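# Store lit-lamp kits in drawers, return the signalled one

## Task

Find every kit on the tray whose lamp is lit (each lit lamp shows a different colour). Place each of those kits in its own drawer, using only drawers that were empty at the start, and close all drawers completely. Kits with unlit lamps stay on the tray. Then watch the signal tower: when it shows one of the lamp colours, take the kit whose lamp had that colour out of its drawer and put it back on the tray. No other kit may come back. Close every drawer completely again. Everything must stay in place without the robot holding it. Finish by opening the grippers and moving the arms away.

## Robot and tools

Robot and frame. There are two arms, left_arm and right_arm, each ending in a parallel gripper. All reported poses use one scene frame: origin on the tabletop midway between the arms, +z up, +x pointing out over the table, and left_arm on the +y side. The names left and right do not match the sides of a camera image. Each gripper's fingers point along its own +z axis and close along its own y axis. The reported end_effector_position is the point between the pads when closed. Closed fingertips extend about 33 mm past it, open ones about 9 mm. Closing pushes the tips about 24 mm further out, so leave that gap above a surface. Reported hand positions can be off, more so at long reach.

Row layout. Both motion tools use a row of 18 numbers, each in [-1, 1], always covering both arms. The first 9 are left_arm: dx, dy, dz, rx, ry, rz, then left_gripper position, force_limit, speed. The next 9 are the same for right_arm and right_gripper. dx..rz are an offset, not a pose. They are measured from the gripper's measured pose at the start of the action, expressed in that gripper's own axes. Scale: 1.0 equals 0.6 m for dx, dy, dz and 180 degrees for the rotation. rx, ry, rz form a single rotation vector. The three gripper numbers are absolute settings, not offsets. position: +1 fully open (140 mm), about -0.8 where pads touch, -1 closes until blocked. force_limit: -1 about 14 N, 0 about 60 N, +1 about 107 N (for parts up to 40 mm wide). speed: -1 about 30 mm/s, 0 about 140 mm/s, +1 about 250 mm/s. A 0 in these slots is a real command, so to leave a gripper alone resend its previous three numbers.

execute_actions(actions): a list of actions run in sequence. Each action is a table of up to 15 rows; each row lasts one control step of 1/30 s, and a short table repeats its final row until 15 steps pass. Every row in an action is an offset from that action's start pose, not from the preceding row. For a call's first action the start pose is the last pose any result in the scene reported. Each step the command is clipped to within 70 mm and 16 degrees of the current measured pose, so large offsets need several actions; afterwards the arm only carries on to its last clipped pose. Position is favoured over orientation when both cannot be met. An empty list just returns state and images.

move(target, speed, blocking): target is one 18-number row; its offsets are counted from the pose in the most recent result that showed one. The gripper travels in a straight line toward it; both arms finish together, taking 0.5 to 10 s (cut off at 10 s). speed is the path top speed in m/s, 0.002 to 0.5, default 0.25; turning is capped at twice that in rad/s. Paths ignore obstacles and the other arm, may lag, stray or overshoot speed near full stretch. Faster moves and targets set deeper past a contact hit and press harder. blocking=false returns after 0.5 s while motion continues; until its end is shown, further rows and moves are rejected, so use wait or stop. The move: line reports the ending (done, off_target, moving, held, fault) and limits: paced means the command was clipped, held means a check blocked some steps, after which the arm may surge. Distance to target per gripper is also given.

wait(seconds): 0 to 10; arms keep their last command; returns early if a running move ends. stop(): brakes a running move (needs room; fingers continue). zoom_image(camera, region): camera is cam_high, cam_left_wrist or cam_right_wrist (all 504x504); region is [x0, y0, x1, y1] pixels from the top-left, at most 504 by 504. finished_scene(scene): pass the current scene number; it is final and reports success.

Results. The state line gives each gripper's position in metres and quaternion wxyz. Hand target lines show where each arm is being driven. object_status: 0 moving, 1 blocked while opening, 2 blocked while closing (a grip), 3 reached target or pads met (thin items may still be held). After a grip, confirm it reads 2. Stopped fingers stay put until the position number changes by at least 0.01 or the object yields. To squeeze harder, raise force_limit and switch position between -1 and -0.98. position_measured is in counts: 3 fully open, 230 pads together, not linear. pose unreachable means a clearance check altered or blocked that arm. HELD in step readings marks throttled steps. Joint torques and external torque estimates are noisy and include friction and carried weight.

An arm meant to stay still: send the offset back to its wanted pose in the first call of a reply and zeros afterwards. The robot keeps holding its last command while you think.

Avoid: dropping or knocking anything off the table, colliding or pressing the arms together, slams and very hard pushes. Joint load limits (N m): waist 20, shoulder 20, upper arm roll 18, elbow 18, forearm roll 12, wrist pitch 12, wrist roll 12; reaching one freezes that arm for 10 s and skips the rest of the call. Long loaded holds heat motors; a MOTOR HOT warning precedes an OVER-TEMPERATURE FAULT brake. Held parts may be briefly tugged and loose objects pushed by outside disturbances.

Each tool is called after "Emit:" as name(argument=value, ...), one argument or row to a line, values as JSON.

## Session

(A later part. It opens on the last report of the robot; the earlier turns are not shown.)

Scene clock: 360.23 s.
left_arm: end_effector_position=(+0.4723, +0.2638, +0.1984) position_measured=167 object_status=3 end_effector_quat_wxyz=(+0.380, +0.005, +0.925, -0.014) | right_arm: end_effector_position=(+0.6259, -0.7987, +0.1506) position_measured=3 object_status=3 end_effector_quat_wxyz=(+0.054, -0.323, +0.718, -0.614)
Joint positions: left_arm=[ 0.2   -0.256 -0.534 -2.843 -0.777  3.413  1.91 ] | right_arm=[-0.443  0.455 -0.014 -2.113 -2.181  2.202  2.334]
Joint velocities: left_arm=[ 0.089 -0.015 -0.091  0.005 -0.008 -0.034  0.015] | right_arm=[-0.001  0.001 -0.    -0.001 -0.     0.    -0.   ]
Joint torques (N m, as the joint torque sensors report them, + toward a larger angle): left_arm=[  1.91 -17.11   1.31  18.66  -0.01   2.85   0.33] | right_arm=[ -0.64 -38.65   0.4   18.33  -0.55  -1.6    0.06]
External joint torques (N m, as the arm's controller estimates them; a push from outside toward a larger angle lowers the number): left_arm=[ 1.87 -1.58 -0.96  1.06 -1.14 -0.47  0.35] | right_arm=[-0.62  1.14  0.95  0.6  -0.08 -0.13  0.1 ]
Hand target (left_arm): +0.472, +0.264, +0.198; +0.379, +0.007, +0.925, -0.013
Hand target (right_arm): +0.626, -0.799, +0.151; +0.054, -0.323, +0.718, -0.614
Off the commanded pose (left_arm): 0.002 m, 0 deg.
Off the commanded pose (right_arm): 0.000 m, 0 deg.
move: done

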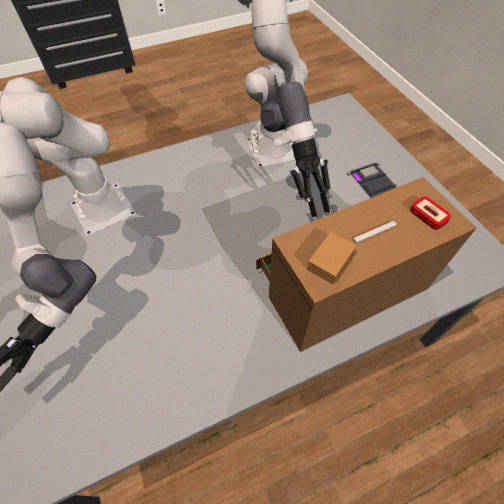

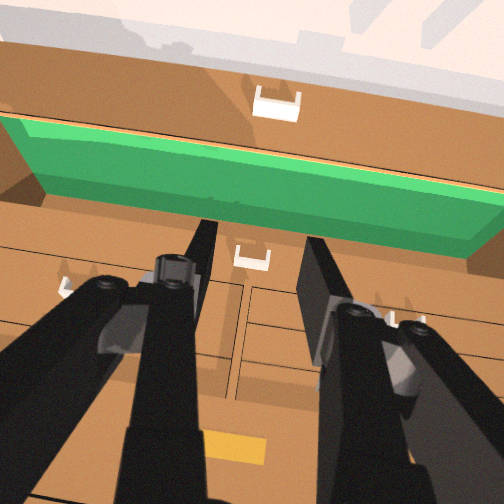

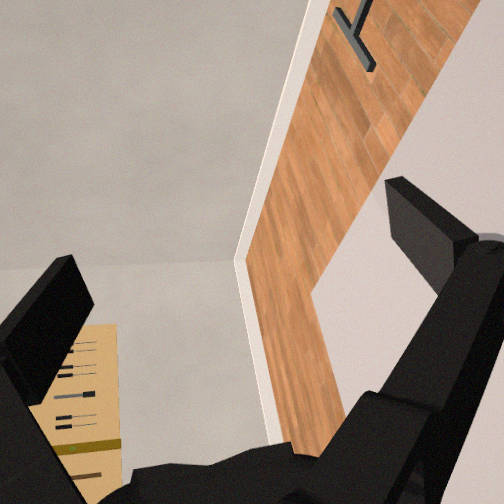

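Emit:
move(
  target=[0.08,0.6,-0.08,0,0.25,0,0.1,0,0,0,0,0,0,0,0,1,0,0],
)

Emit:
move(
  target=[0.22,0.065,0.15,0,0,0,0.1,0,0,0,0,0,0,0,0,1,0,0],
)

Scene clock: 364.40 s.
left_arm: end_effector_position=(+0.4046, +0.6350, +0.1938) position_measured=117 object_status=3 end_effector_quat_wxyz=(-0.003, -0.000, +1.000, -0.005) | right_arm: end_effector_position=(+0.6259, -0.7987, +0.1506) position_measured=3 object_status=3 end_effector_quat_wxyz=(+0.054, -0.323, +0.718, -0.614)
Joint positions: left_arm=[ 0.784 -0.011 -0.121 -2.149 -0.007  2.128  2.104] | right_arm=[-0.443  0.455 -0.014 -2.113 -2.181  2.202  2.334]
Joint velocities: left_arm=[ 0.001  0.     0.     0.001  0.002 -0.012  0.004] | right_arm=[-0.001 -0.    -0.001 -0.001  0.002 -0.001 -0.001]
Joint torques (N m, as the joint torque sensors report them, + toward a larger angle): left_arm=[  0.2  -28.7   -0.56  23.75   1.56   1.97   0.3 ] | right_arm=[ -0.64 -38.5    0.71  18.34  -0.61  -1.6    0.06]
External joint torques (N m, as the arm's controller estimates them; a push from outside toward a larger angle lowers the number): left_arm=[ 0.11  1.96 -0.68  0.39  0.84 -0.42  0.3 ] | right_arm=[-0.61  1.37  1.27  0.58 -0.13 -0.12  0.1 ]
Hand target (left_arm): +0.404, +0.635, +0.194; -0.006, +0.004, +1.000, -0.004
Hand target (right_arm): +0.626, -0.799, +0.151; +0.054, -0.323, +0.718, -0.614
Off the commanded pose (left_arm): 0.013 m, 1 deg.
Off the commanded pose (right_arm): 0.000 m, 0 deg.
move: off_target (left_arm)

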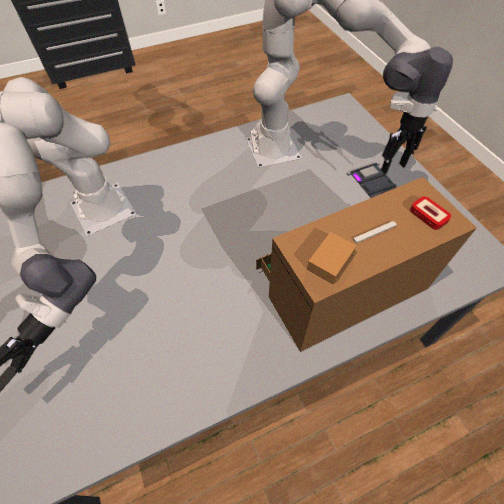

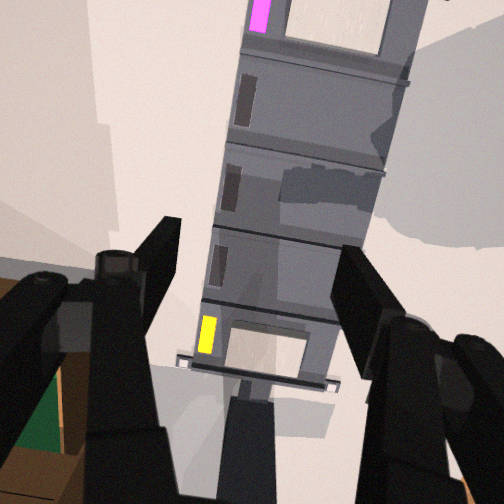

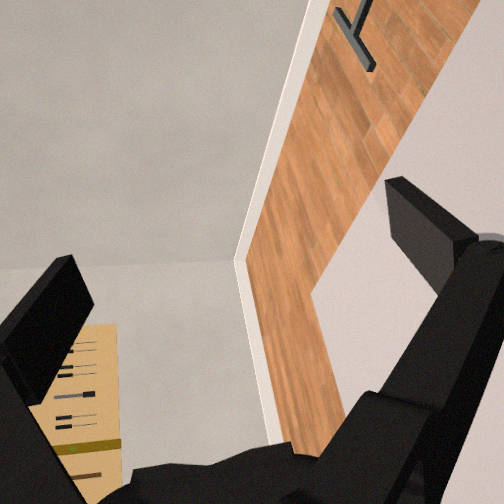

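Scene clock: 365.90 s.
left_arm: end_effector_position=(+0.2730, +0.6723, +0.1023) position_measured=117 object_status=3 end_effector_quat_wxyz=(-0.005, -0.004, +1.000, -0.007) | right_arm: end_effector_position=(+0.6259, -0.7987, +0.1506) position_measured=3 object_status=3 end_effector_quat_wxyz=(+0.054, -0.323, +0.718, -0.614)
Joint positions: left_arm=[ 0.871 -0.103  0.013 -2.522 -0.002  2.402  2.314] | right_arm=[-0.443  0.455 -0.014 -2.113 -2.181  2.202  2.334]
Joint velocities: left_arm=[-0.001 -0.    -0.     0.     0.001  0.007  0.031] | right_arm=[ 0.001 -0.     0.001 -0.001  0.001  0.001 -0.   ]
Joint torques (N m, as the joint torque sensors report them, + toward a larger angle): left_arm=[ -0.08 -24.82  -0.33  18.94  -0.24   2.65   0.34] | right_arm=[ -0.53 -38.64   0.68  18.59  -0.61  -1.57   0.07]
External joint torques (N m, as the arm's controller estimates them; a push from outside toward a larger angle lowers the number): left_arm=[-0.03  0.14 -0.14 -1.87 -0.81  0.28  0.34] | right_arm=[-0.76  1.31  1.01  0.79 -0.13 -0.12  0.11]
Hand target (left_arm): +0.273, +0.672, +0.102; -0.004, +0.002, +1.000, -0.006
Hand target (right_arm): +0.626, -0.799, +0.151; +0.054, -0.323, +0.718, -0.614
Off the commanded pose (left_arm): 0.002 m, 1 deg.
Off the commanded pose (right_arm): 0.000 m, 0 deg.
move: done

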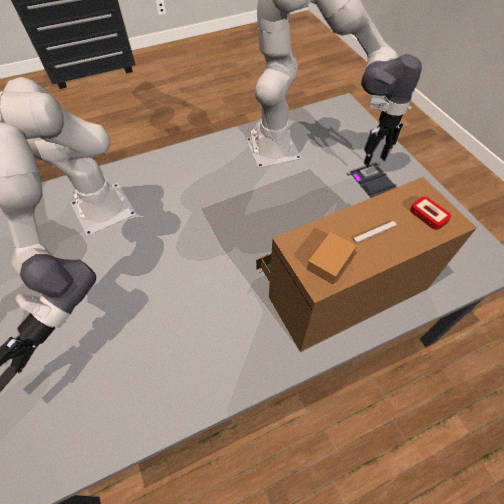

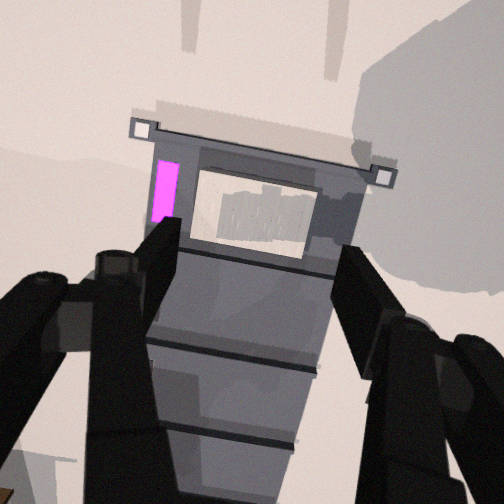

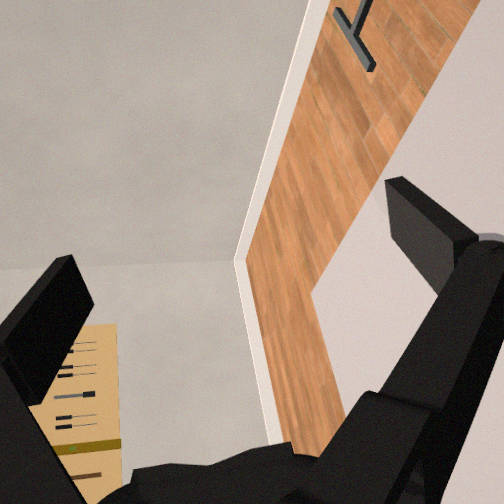

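Emit:
move(
  target=[0.002,-0.012,0.06,0,0,0,0.1,0,0,0,0,0,0,0,0,1,0,0],
  speed=0.08,
)

Emit:
move(
  target=[0,0,0.047,0,0,0,0.1,0,0,0,0,0,0,0,0,1,0,0],
  speed=0.05,
)

Emit:
move(
  target=[0,0,0,0,0,0,-1,0,-0.5,0,0,0,0,0,0,1,0,0],
)

Scene clock: 369.03 s.
left_arm: end_effector_position=(+0.2713, +0.6656, +0.0673) position_measured=117 object_status=3 end_effector_quat_wxyz=(-0.006, -0.001, +1.000, -0.007) | right_arm: end_effector_position=(+0.6259, -0.7987, +0.1506) position_measured=3 object_status=3 end_effector_quat_wxyz=(+0.054, -0.323, +0.718, -0.614)
Joint positions: left_arm=[ 0.869 -0.04   0.006 -2.563 -0.004  2.504  2.313] | right_arm=[-0.443  0.455 -0.014 -2.113 -2.181  2.202  2.334]
Joint velocities: left_arm=[ 0.     0.001 -0.     0.001  0.     0.011 -0.003] | right_arm=[-0.     0.    -0.    -0.     0.001  0.    -0.   ]
Joint torques (N m, as the joint torque sensors report them, + toward a larger angle): left_arm=[ -1.43 -24.01  -1.42  18.34  -0.54   2.73  -0.03] | right_arm=[ -0.51 -38.53   0.57  18.59  -0.6   -1.58   0.08]
External joint torques (N m, as the arm's controller estimates them; a push from outside toward a larger angle lowers the number): left_arm=[-1.49  1.74 -1.43 -1.06 -1.04  0.37 -0.03] | right_arm=[-0.51  1.48  1.12  0.69 -0.12 -0.09  0.12]
Hand target (left_arm): +0.273, +0.664, +0.066; -0.005, -0.003, +1.000, -0.007
Hand target (right_arm): +0.626, -0.799, +0.151; +0.054, -0.323, +0.718, -0.614
Off the commanded pose (left_arm): 0.001 m, 0 deg.
Off the commanded pose (right_arm): 0.000 m, 0 deg.
move: done

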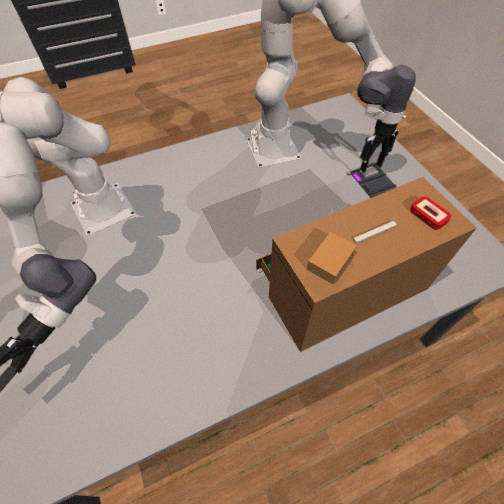

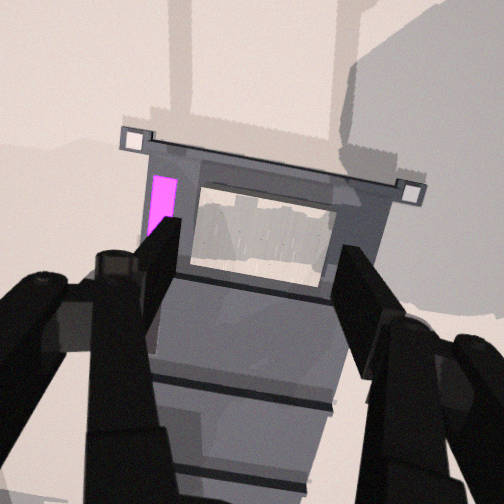

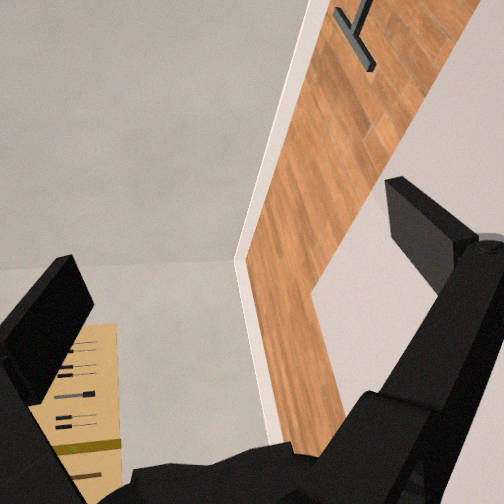

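Scene clock: 370.07 s.
left_arm: end_effector_position=(+0.2711, +0.6656, +0.0398) position_measured=117 object_status=3 end_effector_quat_wxyz=(-0.006, -0.001, +1.000, -0.007) | right_arm: end_effector_position=(+0.6259, -0.7987, +0.1506) position_measured=3 object_status=3 end_effector_quat_wxyz=(+0.054, -0.323, +0.718, -0.614)
Joint positions: left_arm=[ 0.869  0.028  0.006 -2.572 -0.004  2.581  2.313] | right_arm=[-0.443  0.455 -0.014 -2.113 -2.181  2.202  2.334]
Joint velocities: left_arm=[ 0.001 -0.    -0.001 -0.002  0.001  0.011 -0.   ] | right_arm=[-0.    -0.001  0.002 -0.    -0.    -0.    -0.002]
Joint torques (N m, as the joint torque sensors report them, + toward a larger angle): left_arm=[  0.06 -24.5   -0.37  16.83  -0.64   2.72   0.12] | right_arm=[ -0.43 -38.59   0.69  18.36  -0.59  -1.6    0.04]
External joint torques (N m, as the arm's controller estimates them; a push from outside toward a larger angle lowers the number): left_arm=[ 0.05  2.5  -0.41 -1.38 -1.09  0.37  0.12] | right_arm=[-0.56  1.42  1.1   0.5  -0.11 -0.13  0.08]
Hand target (left_arm): +0.272, +0.665, +0.039; -0.005, -0.000, +1.000, -0.008
Hand target (right_arm): +0.626, -0.799, +0.151; +0.054, -0.323, +0.718, -0.614
Off the commanded pose (left_arm): 0.001 m, 0 deg.
Off the commanded pose (right_arm): 0.000 m, 0 deg.
move: done

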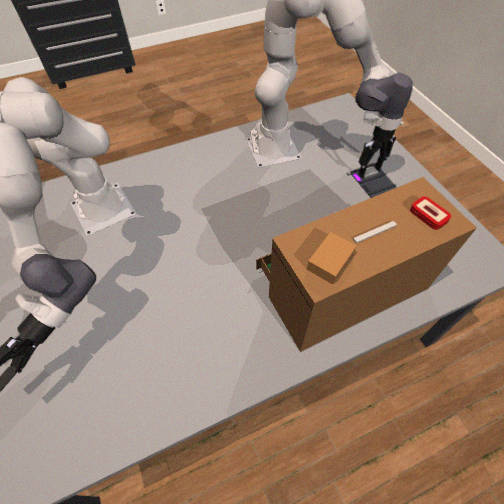

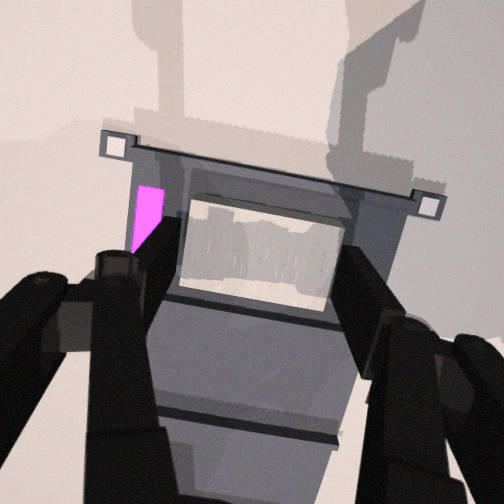

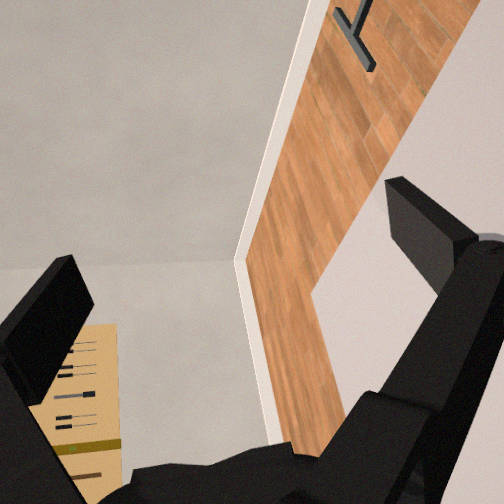

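Scene clock: 370.57 s.
left_arm: end_effector_position=(+0.2714, +0.6659, +0.0403) position_measured=133 object_status=2 end_effector_quat_wxyz=(-0.006, -0.001, +1.000, -0.007) | right_arm: end_effector_position=(+0.6259, -0.7987, +0.1506) position_measured=3 object_status=3 end_effector_quat_wxyz=(+0.054, -0.323, +0.718, -0.614)
Joint positions: left_arm=[ 0.869  0.027  0.006 -2.572 -0.004  2.581  2.313] | right_arm=[-0.443  0.455 -0.014 -2.113 -2.181  2.202  2.334]
Joint velocities: left_arm=[-0.     0.     0.     0.    -0.001  0.     0.001] | right_arm=[-0.001  0.    -0.     0.001  0.     0.    -0.002]
Joint torques (N m, as the joint torque sensors report them, + toward a larger angle): left_arm=[ -0.02 -25.27  -0.65  18.05   0.49   2.28   0.1 ] | right_arm=[ -0.48 -38.73   0.67  18.46  -0.59  -1.61   0.07]
External joint torques (N m, as the arm's controller estimates them; a push from outside toward a larger angle lowers the number): left_arm=[-0.02  1.76 -0.67 -0.26  0.04 -0.09  0.1 ] | right_arm=[-0.34  1.33  1.33  0.56 -0.11 -0.11  0.11]
Hand target (left_arm): +0.271, +0.666, +0.040; -0.006, -0.001, +1.000, -0.007
Hand target (right_arm): +0.626, -0.799, +0.151; +0.054, -0.323, +0.718, -0.614
Off the commanded pose (left_arm): 0.001 m, 0 deg.
Off the commanded pose (right_arm): 0.000 m, 0 deg.
move: done

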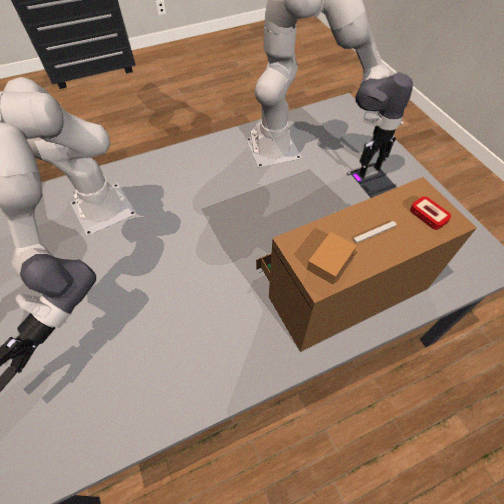

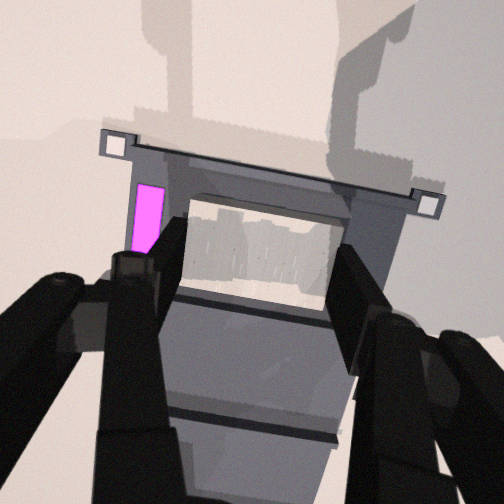

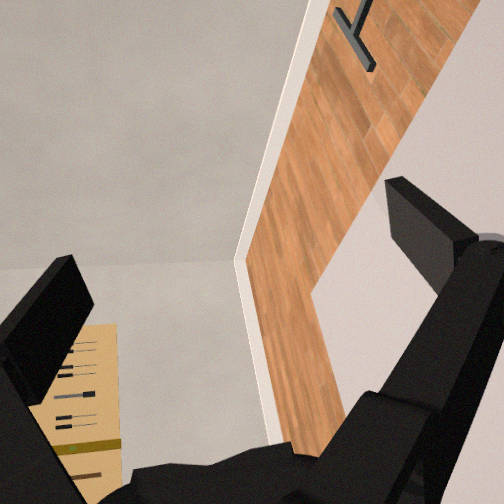

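Emit:
move(
  target=[0,0,-0.2,0,0,0,-1,0,-0.5,0,0,0,0,0,0,1,0,0],
  speed=0.15,
)

Emit:
move(
  target=[-0.46,-0.6,0,0,0,0,-1,0,-0.5,0,0,0,0,0,0,1,0,0],
)

Emit:
move(
  target=[0,0,0.1,0,0,0,-1,0,-0.5,0,0,0,0,0,0,1,0,0],
  speed=0.07,
)

Scene clock: 374.93 s.
left_arm: end_effector_position=(+0.2709, +0.6676, +0.1600) position_measured=133 object_status=2 end_effector_quat_wxyz=(-0.007, -0.001, +1.000, -0.005) | right_arm: end_effector_position=(+0.6259, -0.7987, +0.1506) position_measured=3 object_status=3 end_effector_quat_wxyz=(+0.054, -0.323, +0.718, -0.614)
Joint positions: left_arm=[ 0.87  -0.221  0.006 -2.477  0.004  2.239  2.308] | right_arm=[-0.443  0.455 -0.014 -2.113 -2.181  2.202  2.334]
Joint velocities: left_arm=[ 0.001 -0.    -0.001 -0.002  0.002 -0.011  0.   ] | right_arm=[ 0.    -0.001  0.001 -0.001 -0.002 -0.001  0.001]
Joint torques (N m, as the joint torque sensors report them, + toward a larger angle): left_arm=[  2.5  -23.01  -1.62  23.41   1.64   1.95  -0.08] | right_arm=[ -0.4  -38.66   0.74  18.51  -0.58  -1.56   0.04]
External joint torques (N m, as the arm's controller estimates them; a push from outside toward a larger angle lowers the number): left_arm=[ 2.43 -0.67 -1.43  1.1   0.97 -0.4  -0.08] | right_arm=[-0.46  1.27  1.22  0.7  -0.1  -0.08  0.08]
Hand target (left_arm): +0.270, +0.669, +0.161; -0.008, -0.003, +1.000, -0.004
Hand target (right_arm): +0.626, -0.799, +0.151; +0.054, -0.323, +0.718, -0.614
Off the commanded pose (left_arm): 0.002 m, 0 deg.
Off the commanded pose (right_arm): 0.000 m, 0 deg.
move: done

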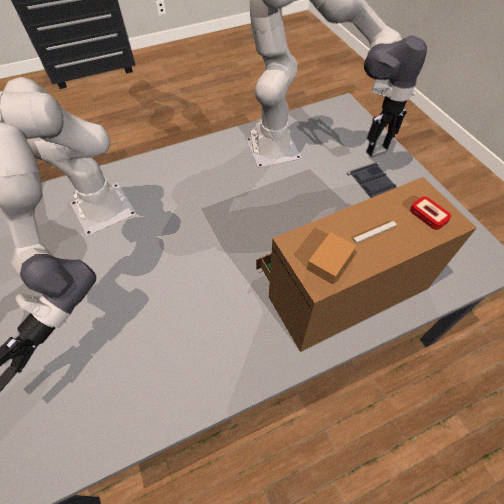

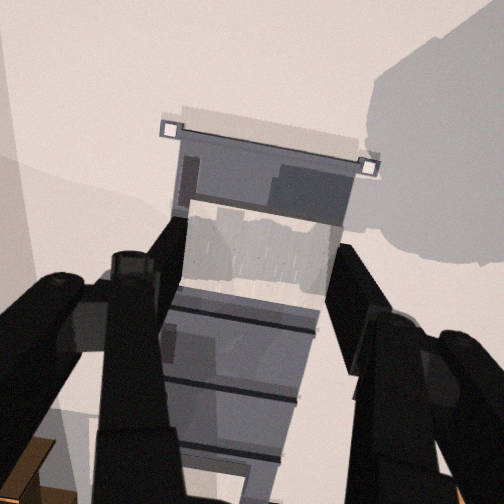

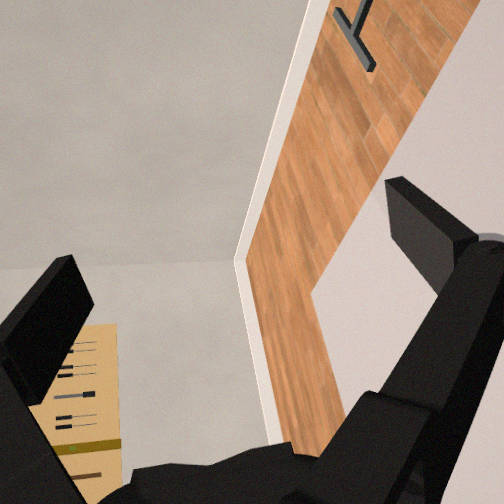

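Scene clock: 377.73 s.
left_arm: end_effector_position=(+0.5505, +0.3070, +0.1659) position_measured=133 object_status=2 end_effector_quat_wxyz=(-0.001, +0.002, +1.000, -0.006) | right_arm: end_effector_position=(+0.6259, -0.7987, +0.1506) position_measured=3 object_status=3 end_effector_quat_wxyz=(+0.054, -0.323, +0.718, -0.614)
Joint positions: left_arm=[ 0.458  0.255 -0.448 -1.907  0.115  2.134  1.403] | right_arm=[-0.443  0.455 -0.014 -2.113 -2.181  2.202  2.334]
Joint velocities: left_arm=[-0.002 -0.001  0.001 -0.001  0.001 -0.004 -0.031] | right_arm=[ 0.001  0.     0.     0.     0.001 -0.001 -0.   ]
Joint torques (N m, as the joint torque sensors report them, + toward a larger angle): left_arm=[ -1.92 -34.79  -2.43  24.89   1.63   2.01  -0.13] | right_arm=[ -0.29 -38.55   0.57  18.22  -0.6   -1.6    0.05]
External joint torques (N m, as the arm's controller estimates them; a push from outside toward a larger angle lowers the number): left_arm=[-1.86  2.03  0.95  1.57  0.95 -0.42 -0.13] | right_arm=[-0.37  1.32  1.03  0.42 -0.13 -0.13  0.09]
Hand target (left_arm): +0.551, +0.308, +0.166; -0.001, -0.003, +1.000, -0.004
Hand target (right_arm): +0.626, -0.799, +0.151; +0.054, -0.323, +0.718, -0.614
Off the commanded pose (left_arm): 0.007 m, 1 deg.
Off the commanded pose (right_arm): 0.000 m, 0 deg.
move: off_target (left_arm)

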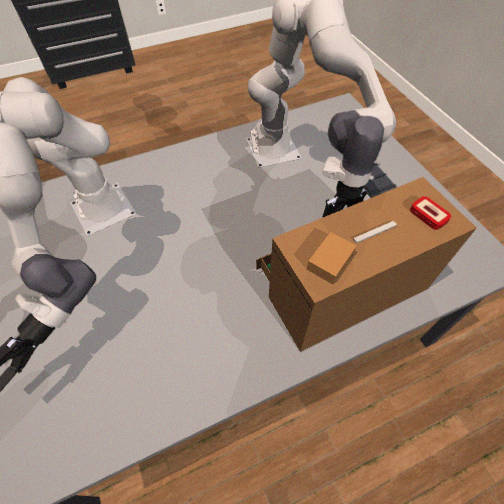

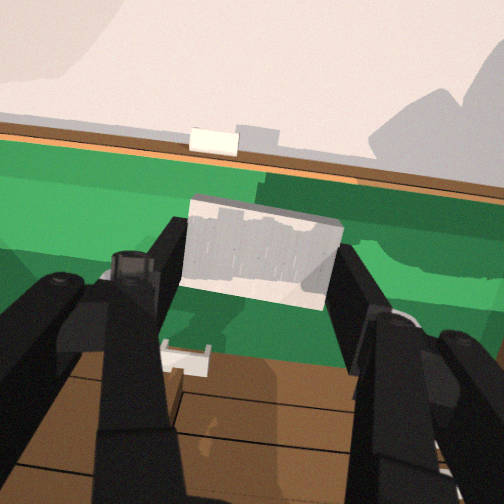

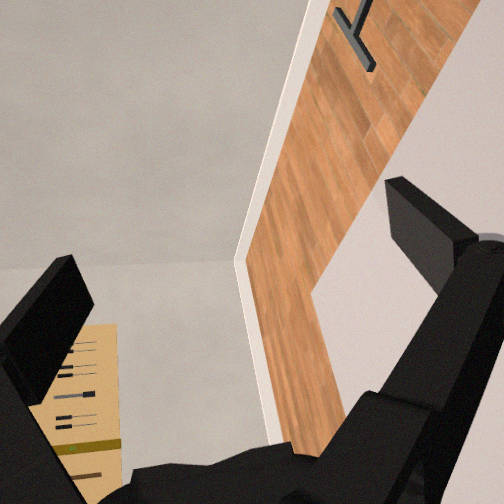

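Scene clock: 379.07 s.
left_arm: end_effector_position=(+0.5497, +0.3051, +0.1060) position_measured=133 object_status=2 end_effector_quat_wxyz=(-0.003, +0.004, +1.000, -0.009) | right_arm: end_effector_position=(+0.6259, -0.7987, +0.1506) position_measured=3 object_status=3 end_effector_quat_wxyz=(+0.054, -0.323, +0.718, -0.614)
Joint positions: left_arm=[ 0.446  0.338 -0.434 -1.96   0.159  2.259  1.377] | right_arm=[-0.443  0.455 -0.014 -2.113 -2.181  2.202  2.334]
Joint velocities: left_arm=[ 0.001 -0.     0.    -0.001  0.002  0.011 -0.009] | right_arm=[-0.002 -0.    -0.     0.001  0.    -0.     0.   ]
Joint torques (N m, as the joint torque sensors report them, + toward a larger angle): left_arm=[ -1.13 -36.39  -4.43  20.93   1.57   2.85   0.06] | right_arm=[ -0.4  -38.61   0.72  18.67  -0.61  -1.57   0.07]
External joint torques (N m, as the arm's controller estimates them; a push from outside toward a larger angle lowers the number): left_arm=[-1.22  2.11 -0.25 -1.35  0.95  0.43  0.06] | right_arm=[-0.27  1.29  1.36  0.86 -0.14 -0.08  0.11]
Hand target (left_arm): +0.551, +0.305, +0.106; -0.000, +0.003, +1.000, -0.007
Hand target (right_arm): +0.626, -0.799, +0.151; +0.054, -0.323, +0.718, -0.614
Off the commanded pose (left_arm): 0.001 m, 0 deg.
Off the commanded pose (right_arm): 0.000 m, 0 deg.
move: done

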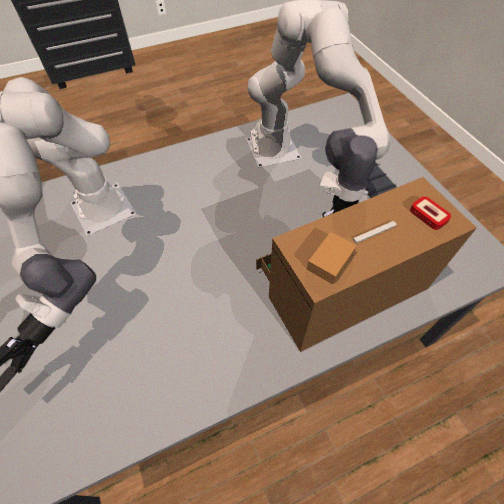

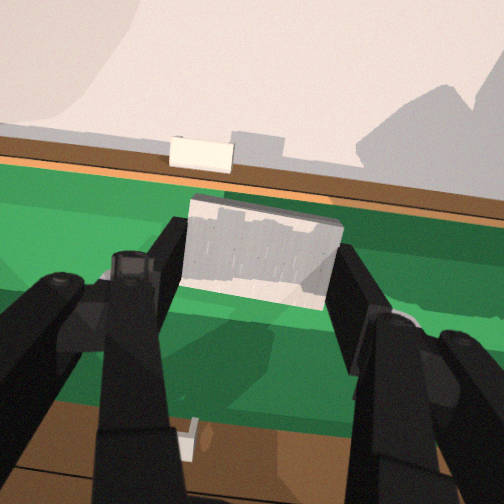

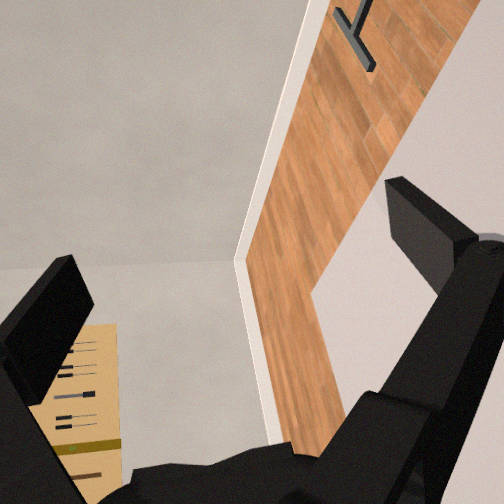

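Emit:
move(
  target=[-0.008,0,0.026,0,0,0,-1,0,-0.5,0,0,0,0,0,0,1,0,0],
  speed=0.025,
)

Scene clock: 381.23 s.
left_arm: end_effector_position=(+0.5513, +0.3046, +0.0891) position_measured=133 object_status=2 end_effector_quat_wxyz=(-0.007, +0.005, +1.000, -0.010) | right_arm: end_effector_position=(+0.6259, -0.7987, +0.1506) position_measured=3 object_status=3 end_effector_quat_wxyz=(+0.054, -0.323, +0.718, -0.614)
Joint positions: left_arm=[ 0.441  0.375 -0.429 -1.954  0.174  2.279  1.371] | right_arm=[-0.443  0.455 -0.014 -2.113 -2.181  2.202  2.334]
Joint velocities: left_arm=[-0.001 -0.    -0.     0.004  0.004  0.008 -0.003] | right_arm=[-0.001 -0.    -0.002 -0.001  0.001 -0.     0.002]
Joint torques (N m, as the joint torque sensors report them, + toward a larger angle): left_arm=[ -1.93 -38.14  -4.52  23.05   1.6    2.9    0.01] | right_arm=[ -0.43 -38.51   0.38  18.49  -0.61  -1.58   0.06]
External joint torques (N m, as the arm's controller estimates them; a push from outside toward a larger angle lowers the number): left_arm=[-1.92  1.23  0.16  1.13  1.    0.51  0.01] | right_arm=[-0.3   1.39  1.04  0.71 -0.14 -0.09  0.1 ]
Hand target (left_arm): +0.555, +0.305, +0.090; -0.003, +0.004, +1.000, -0.009
Hand target (right_arm): +0.626, -0.799, +0.151; +0.054, -0.323, +0.718, -0.614
Off the commanded pose (left_arm): 0.003 m, 0 deg.
Off the commanded pose (right_arm): 0.000 m, 0 deg.
move: done

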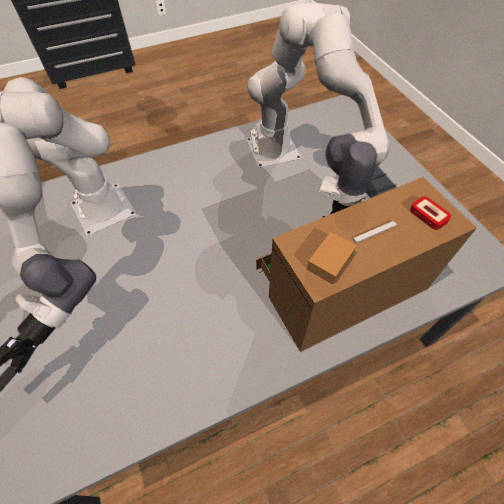

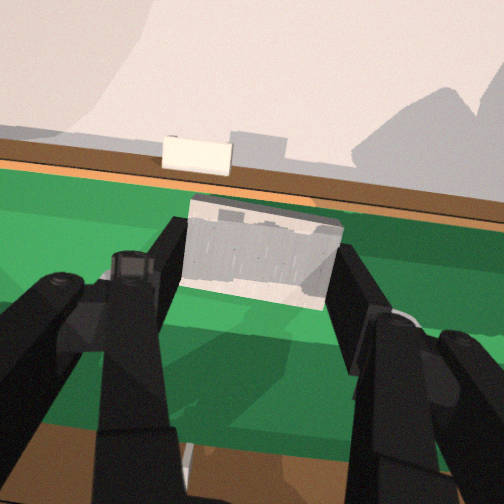

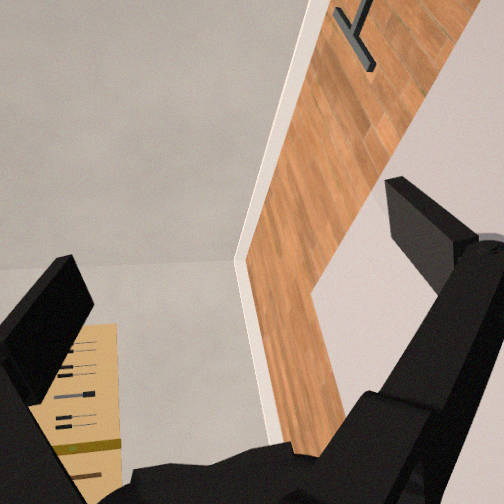

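Emit:
move(
  target=[0,0,0.002,0,0,0,0.1,0,0,0,0,0,0,0,0,1,0,0],
)

Emit:
move(
  target=[0,0,-0.11,0,0,0,0.1,0,0,0,0,0,0,0,0,1,0,0],
  speed=0.15,
)

Emit:
move(
  target=[0.135,0.035,0,0,-0.25,0,-0.9,0,0,0,0,0,0,0,0,1,0,0],
)

Emit:
move(
  target=[0.078,0,0.082,0,0,0,-0.9,0,0,0,0,0,0,0,0,1,0,0],
  speed=0.12,
)

Scene clock: 384.87 s.
left_arm: end_effector_position=(+0.5520, +0.3046, +0.0894) position_measured=117 object_status=3 end_effector_quat_wxyz=(-0.006, +0.004, +1.000, -0.010) | right_arm: end_effector_position=(+0.6259, -0.7987, +0.1506) position_measured=3 object_status=3 end_effector_quat_wxyz=(+0.054, -0.323, +0.718, -0.614)
Joint positions: left_arm=[ 0.441  0.375 -0.428 -1.953  0.174  2.28   1.369] | right_arm=[-0.443  0.455 -0.014 -2.113 -2.181  2.202  2.334]
Joint velocities: left_arm=[-0.     0.002  0.     0.    -0.001 -0.     0.002] | right_arm=[ 0.    -0.    -0.001 -0.    -0.    -0.001  0.001]
Joint torques (N m, as the joint torque sensors report them, + toward a larger angle): left_arm=[  0.29 -36.87  -4.69  21.36   0.69   2.62   0.11] | right_arm=[ -0.43 -38.46   0.63  18.55  -0.62  -1.6    0.05]
External joint torques (N m, as the arm's controller estimates them; a push from outside toward a larger angle lowers the number): left_arm=[ 0.2   2.31 -0.13 -0.52  0.08  0.23  0.11] | right_arm=[-0.45  1.44  1.15  0.74 -0.14 -0.13  0.09]
Hand target (left_arm): +0.551, +0.305, +0.088; -0.007, +0.005, +1.000, -0.010
Hand target (right_arm): +0.626, -0.799, +0.151; +0.054, -0.323, +0.718, -0.614
Off the commanded pose (left_arm): 0.002 m, 0 deg.
Off the commanded pose (right_arm): 0.000 m, 0 deg.
move: done

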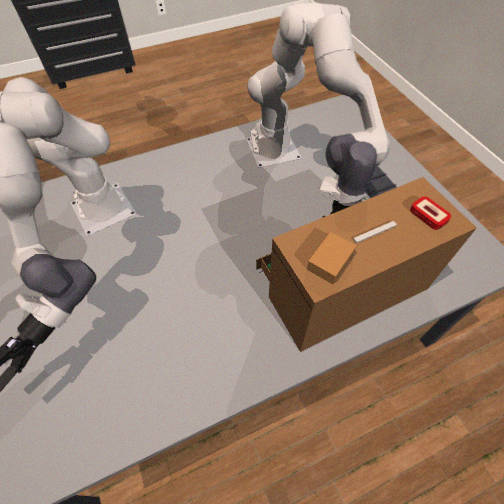

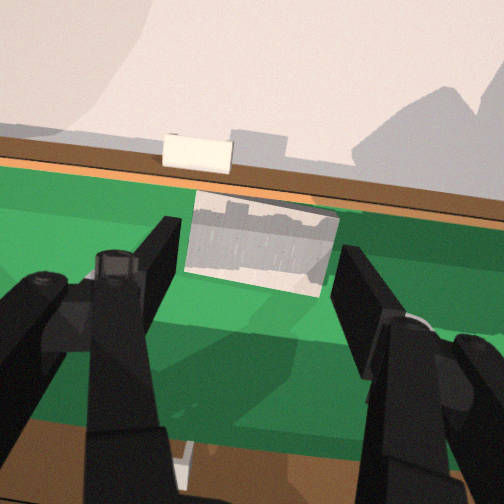

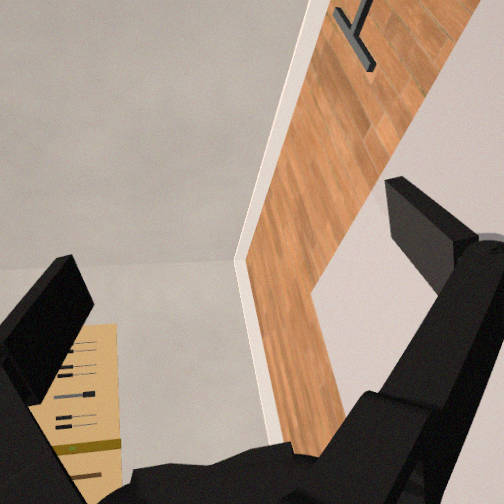

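Scene clock: 385.90 s.
left_arm: end_effector_position=(+0.5534, +0.3071, +0.1555) position_measured=117 object_status=3 end_effector_quat_wxyz=(-0.004, +0.003, +1.000, -0.007) | right_arm: end_effector_position=(+0.6259, -0.7987, +0.1506) position_measured=3 object_status=3 end_effector_quat_wxyz=(+0.054, -0.323, +0.718, -0.614)
Joint positions: left_arm=[ 0.457  0.282 -0.448 -1.899  0.125  2.145  1.398] | right_arm=[-0.443  0.455 -0.014 -2.113 -2.181  2.202  2.334]
Joint velocities: left_arm=[ 0.     0.    -0.001  0.    -0.001 -0.011  0.009] | right_arm=[-0.001 -0.     0.    -0.001  0.     0.001  0.   ]
Joint torques (N m, as the joint torque sensors report them, + toward a larger angle): left_arm=[  2.02 -35.54  -4.91  23.39  -0.41   2.05   0.26] | right_arm=[ -0.67 -38.57   0.57  18.25  -0.61  -1.58   0.05]
External joint torques (N m, as the arm's controller estimates them; a push from outside toward a larger angle lowers the number): left_arm=[ 2.08  2.03 -1.19  0.14 -1.08 -0.37  0.26] | right_arm=[-0.66  1.43  1.11  0.41 -0.14 -0.1   0.09]
Hand target (left_arm): +0.552, +0.307, +0.156; -0.006, +0.004, +1.000, -0.009
Hand target (right_arm): +0.626, -0.799, +0.151; +0.054, -0.323, +0.718, -0.614
Off the commanded pose (left_arm): 0.001 m, 0 deg.
Off the commanded pose (right_arm): 0.000 m, 0 deg.
move: done

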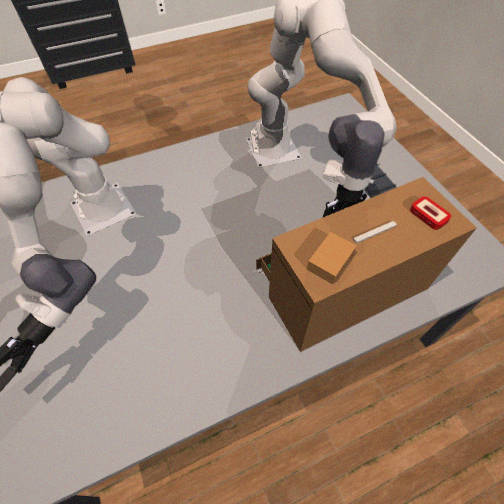

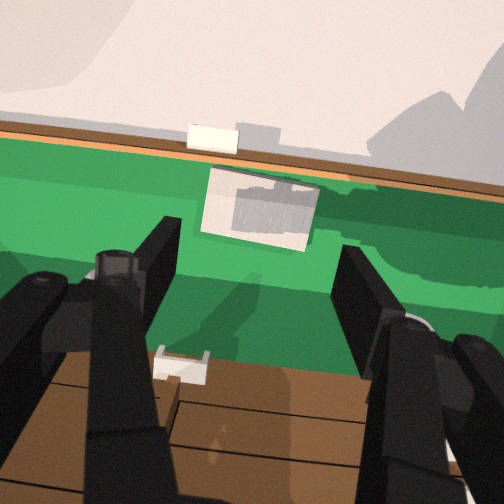

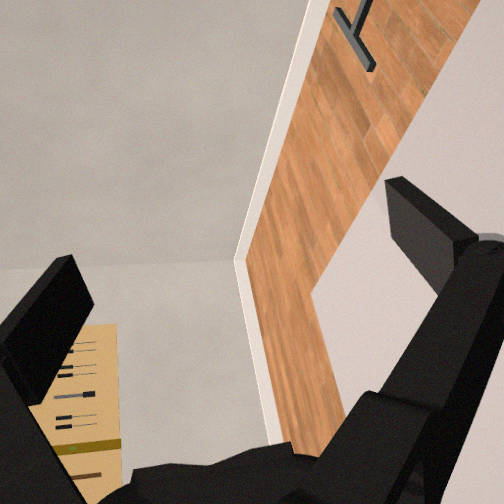

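Scene clock: 388.40 s.
left_arm: end_effector_position=(+0.4743, +0.3218, +0.1537) position_measured=233 object_status=3 end_effector_quat_wxyz=(+0.377, +0.002, +0.926, -0.014) | right_arm: end_effector_position=(+0.6259, -0.7987, +0.1506) position_measured=3 object_status=3 end_effector_quat_wxyz=(+0.054, -0.323, +0.718, -0.614)
Joint positions: left_arm=[ 0.36  -0.129 -0.359 -2.932 -0.073  3.582  1.505] | right_arm=[-0.443  0.455 -0.014 -2.113 -2.181  2.202  2.334]
Joint velocities: left_arm=[ 0.    -0.001  0.     0.     0.003  0.01  -0.   ] | right_arm=[-0.     0.001 -0.     0.001  0.002 -0.    -0.   ]
Joint torques (N m, as the joint torque sensors report them, + toward a larger angle): left_arm=[ -0.55 -17.08   1.17  15.21   1.19   3.82  -0.18] | right_arm=[ -0.67 -38.51   0.48  18.47  -0.58  -1.59   0.06]
External joint torques (N m, as the arm's controller estimates them; a push from outside toward a larger angle lowers the number): left_arm=[-0.57  1.24  0.34 -0.59  1.    0.38 -0.16] | right_arm=[-0.61  1.41  1.07  0.61 -0.1  -0.1   0.1 ]
Hand target (left_arm): +0.474, +0.321, +0.153; +0.377, +0.003, +0.926, -0.015
Hand target (right_arm): +0.626, -0.799, +0.151; +0.054, -0.323, +0.718, -0.614
Off the commanded pose (left_arm): 0.007 m, 1 deg.
Off the commanded pose (right_arm): 0.000 m, 0 deg.
move: off_target (left_arm)

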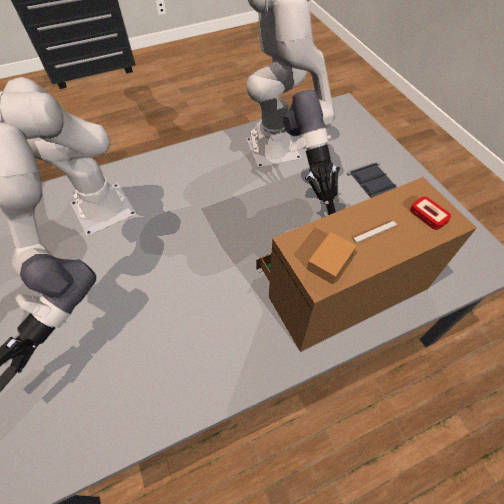

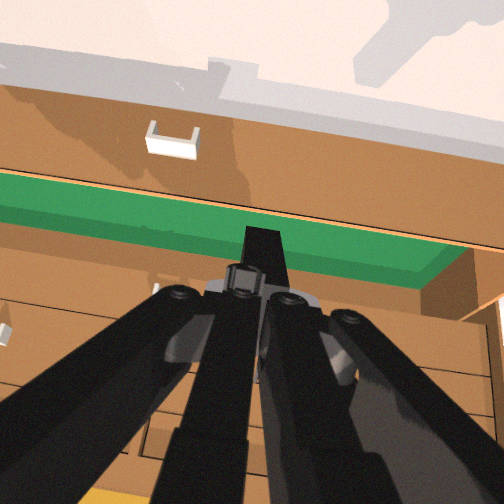

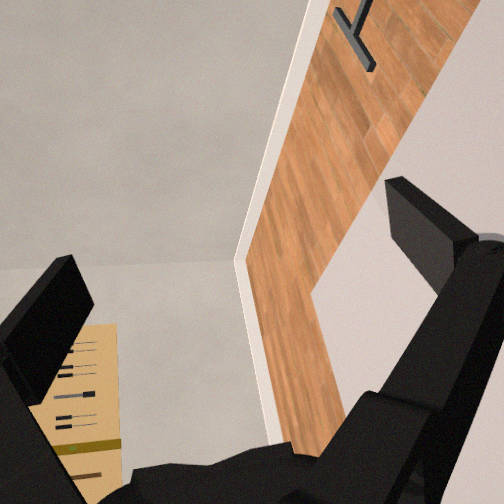

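Scene clock: 389.67 s.
left_arm: end_effector_position=(+0.4744, +0.3177, +0.0840) position_measured=233 object_status=3 end_effector_quat_wxyz=(+0.375, -0.002, +0.927, -0.021) | right_arm: end_effector_position=(+0.6259, -0.7987, +0.1506) position_measured=3 object_status=3 end_effector_quat_wxyz=(+0.054, -0.323, +0.718, -0.614)
Joint positions: left_arm=[ 0.327  0.196 -0.357 -2.885 -0.187  3.85   1.628] | right_arm=[-0.443  0.455 -0.014 -2.113 -2.181  2.202  2.334]
Joint velocities: left_arm=[-0.004  0.001  0.001  0.001 -0.003  0.014  0.021] | right_arm=[-0.001 -0.001 -0.001  0.001 -0.     0.     0.   ]
Joint torques (N m, as the joint torque sensors report them, + toward a larger angle): left_arm=[ -2.01 -22.29  -0.48  11.79  -0.85   3.77   0.21] | right_arm=[ -0.39 -38.55   0.49  18.49  -0.6   -1.58   0.07]
External joint torques (N m, as the arm's controller estimates them; a push from outside toward a larger angle lowers the number): left_arm=[-1.96  1.68  0.78  1.08 -1.19  0.33  0.23] | right_arm=[-0.26  1.46  1.14  0.58 -0.12 -0.08  0.11]
Hand target (left_arm): +0.476, +0.318, +0.085; +0.378, +0.001, +0.926, -0.019
Hand target (right_arm): +0.626, -0.799, +0.151; +0.054, -0.323, +0.718, -0.614
Off the commanded pose (left_arm): 0.003 m, 1 deg.
Off the commanded pose (right_arm): 0.000 m, 0 deg.
move: done

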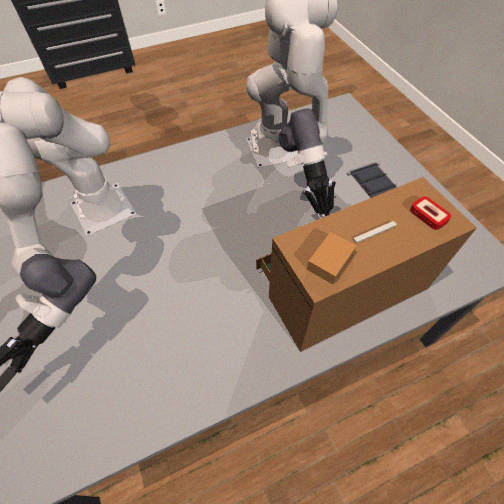

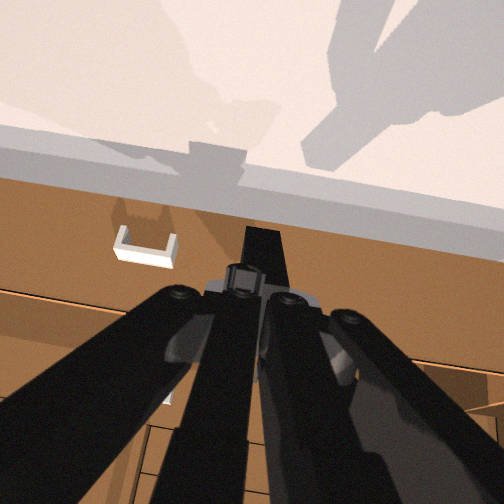

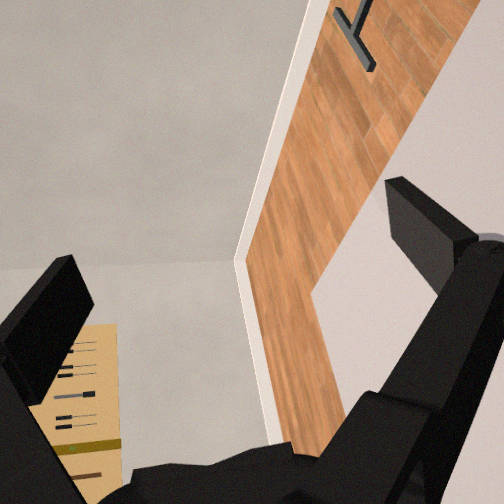

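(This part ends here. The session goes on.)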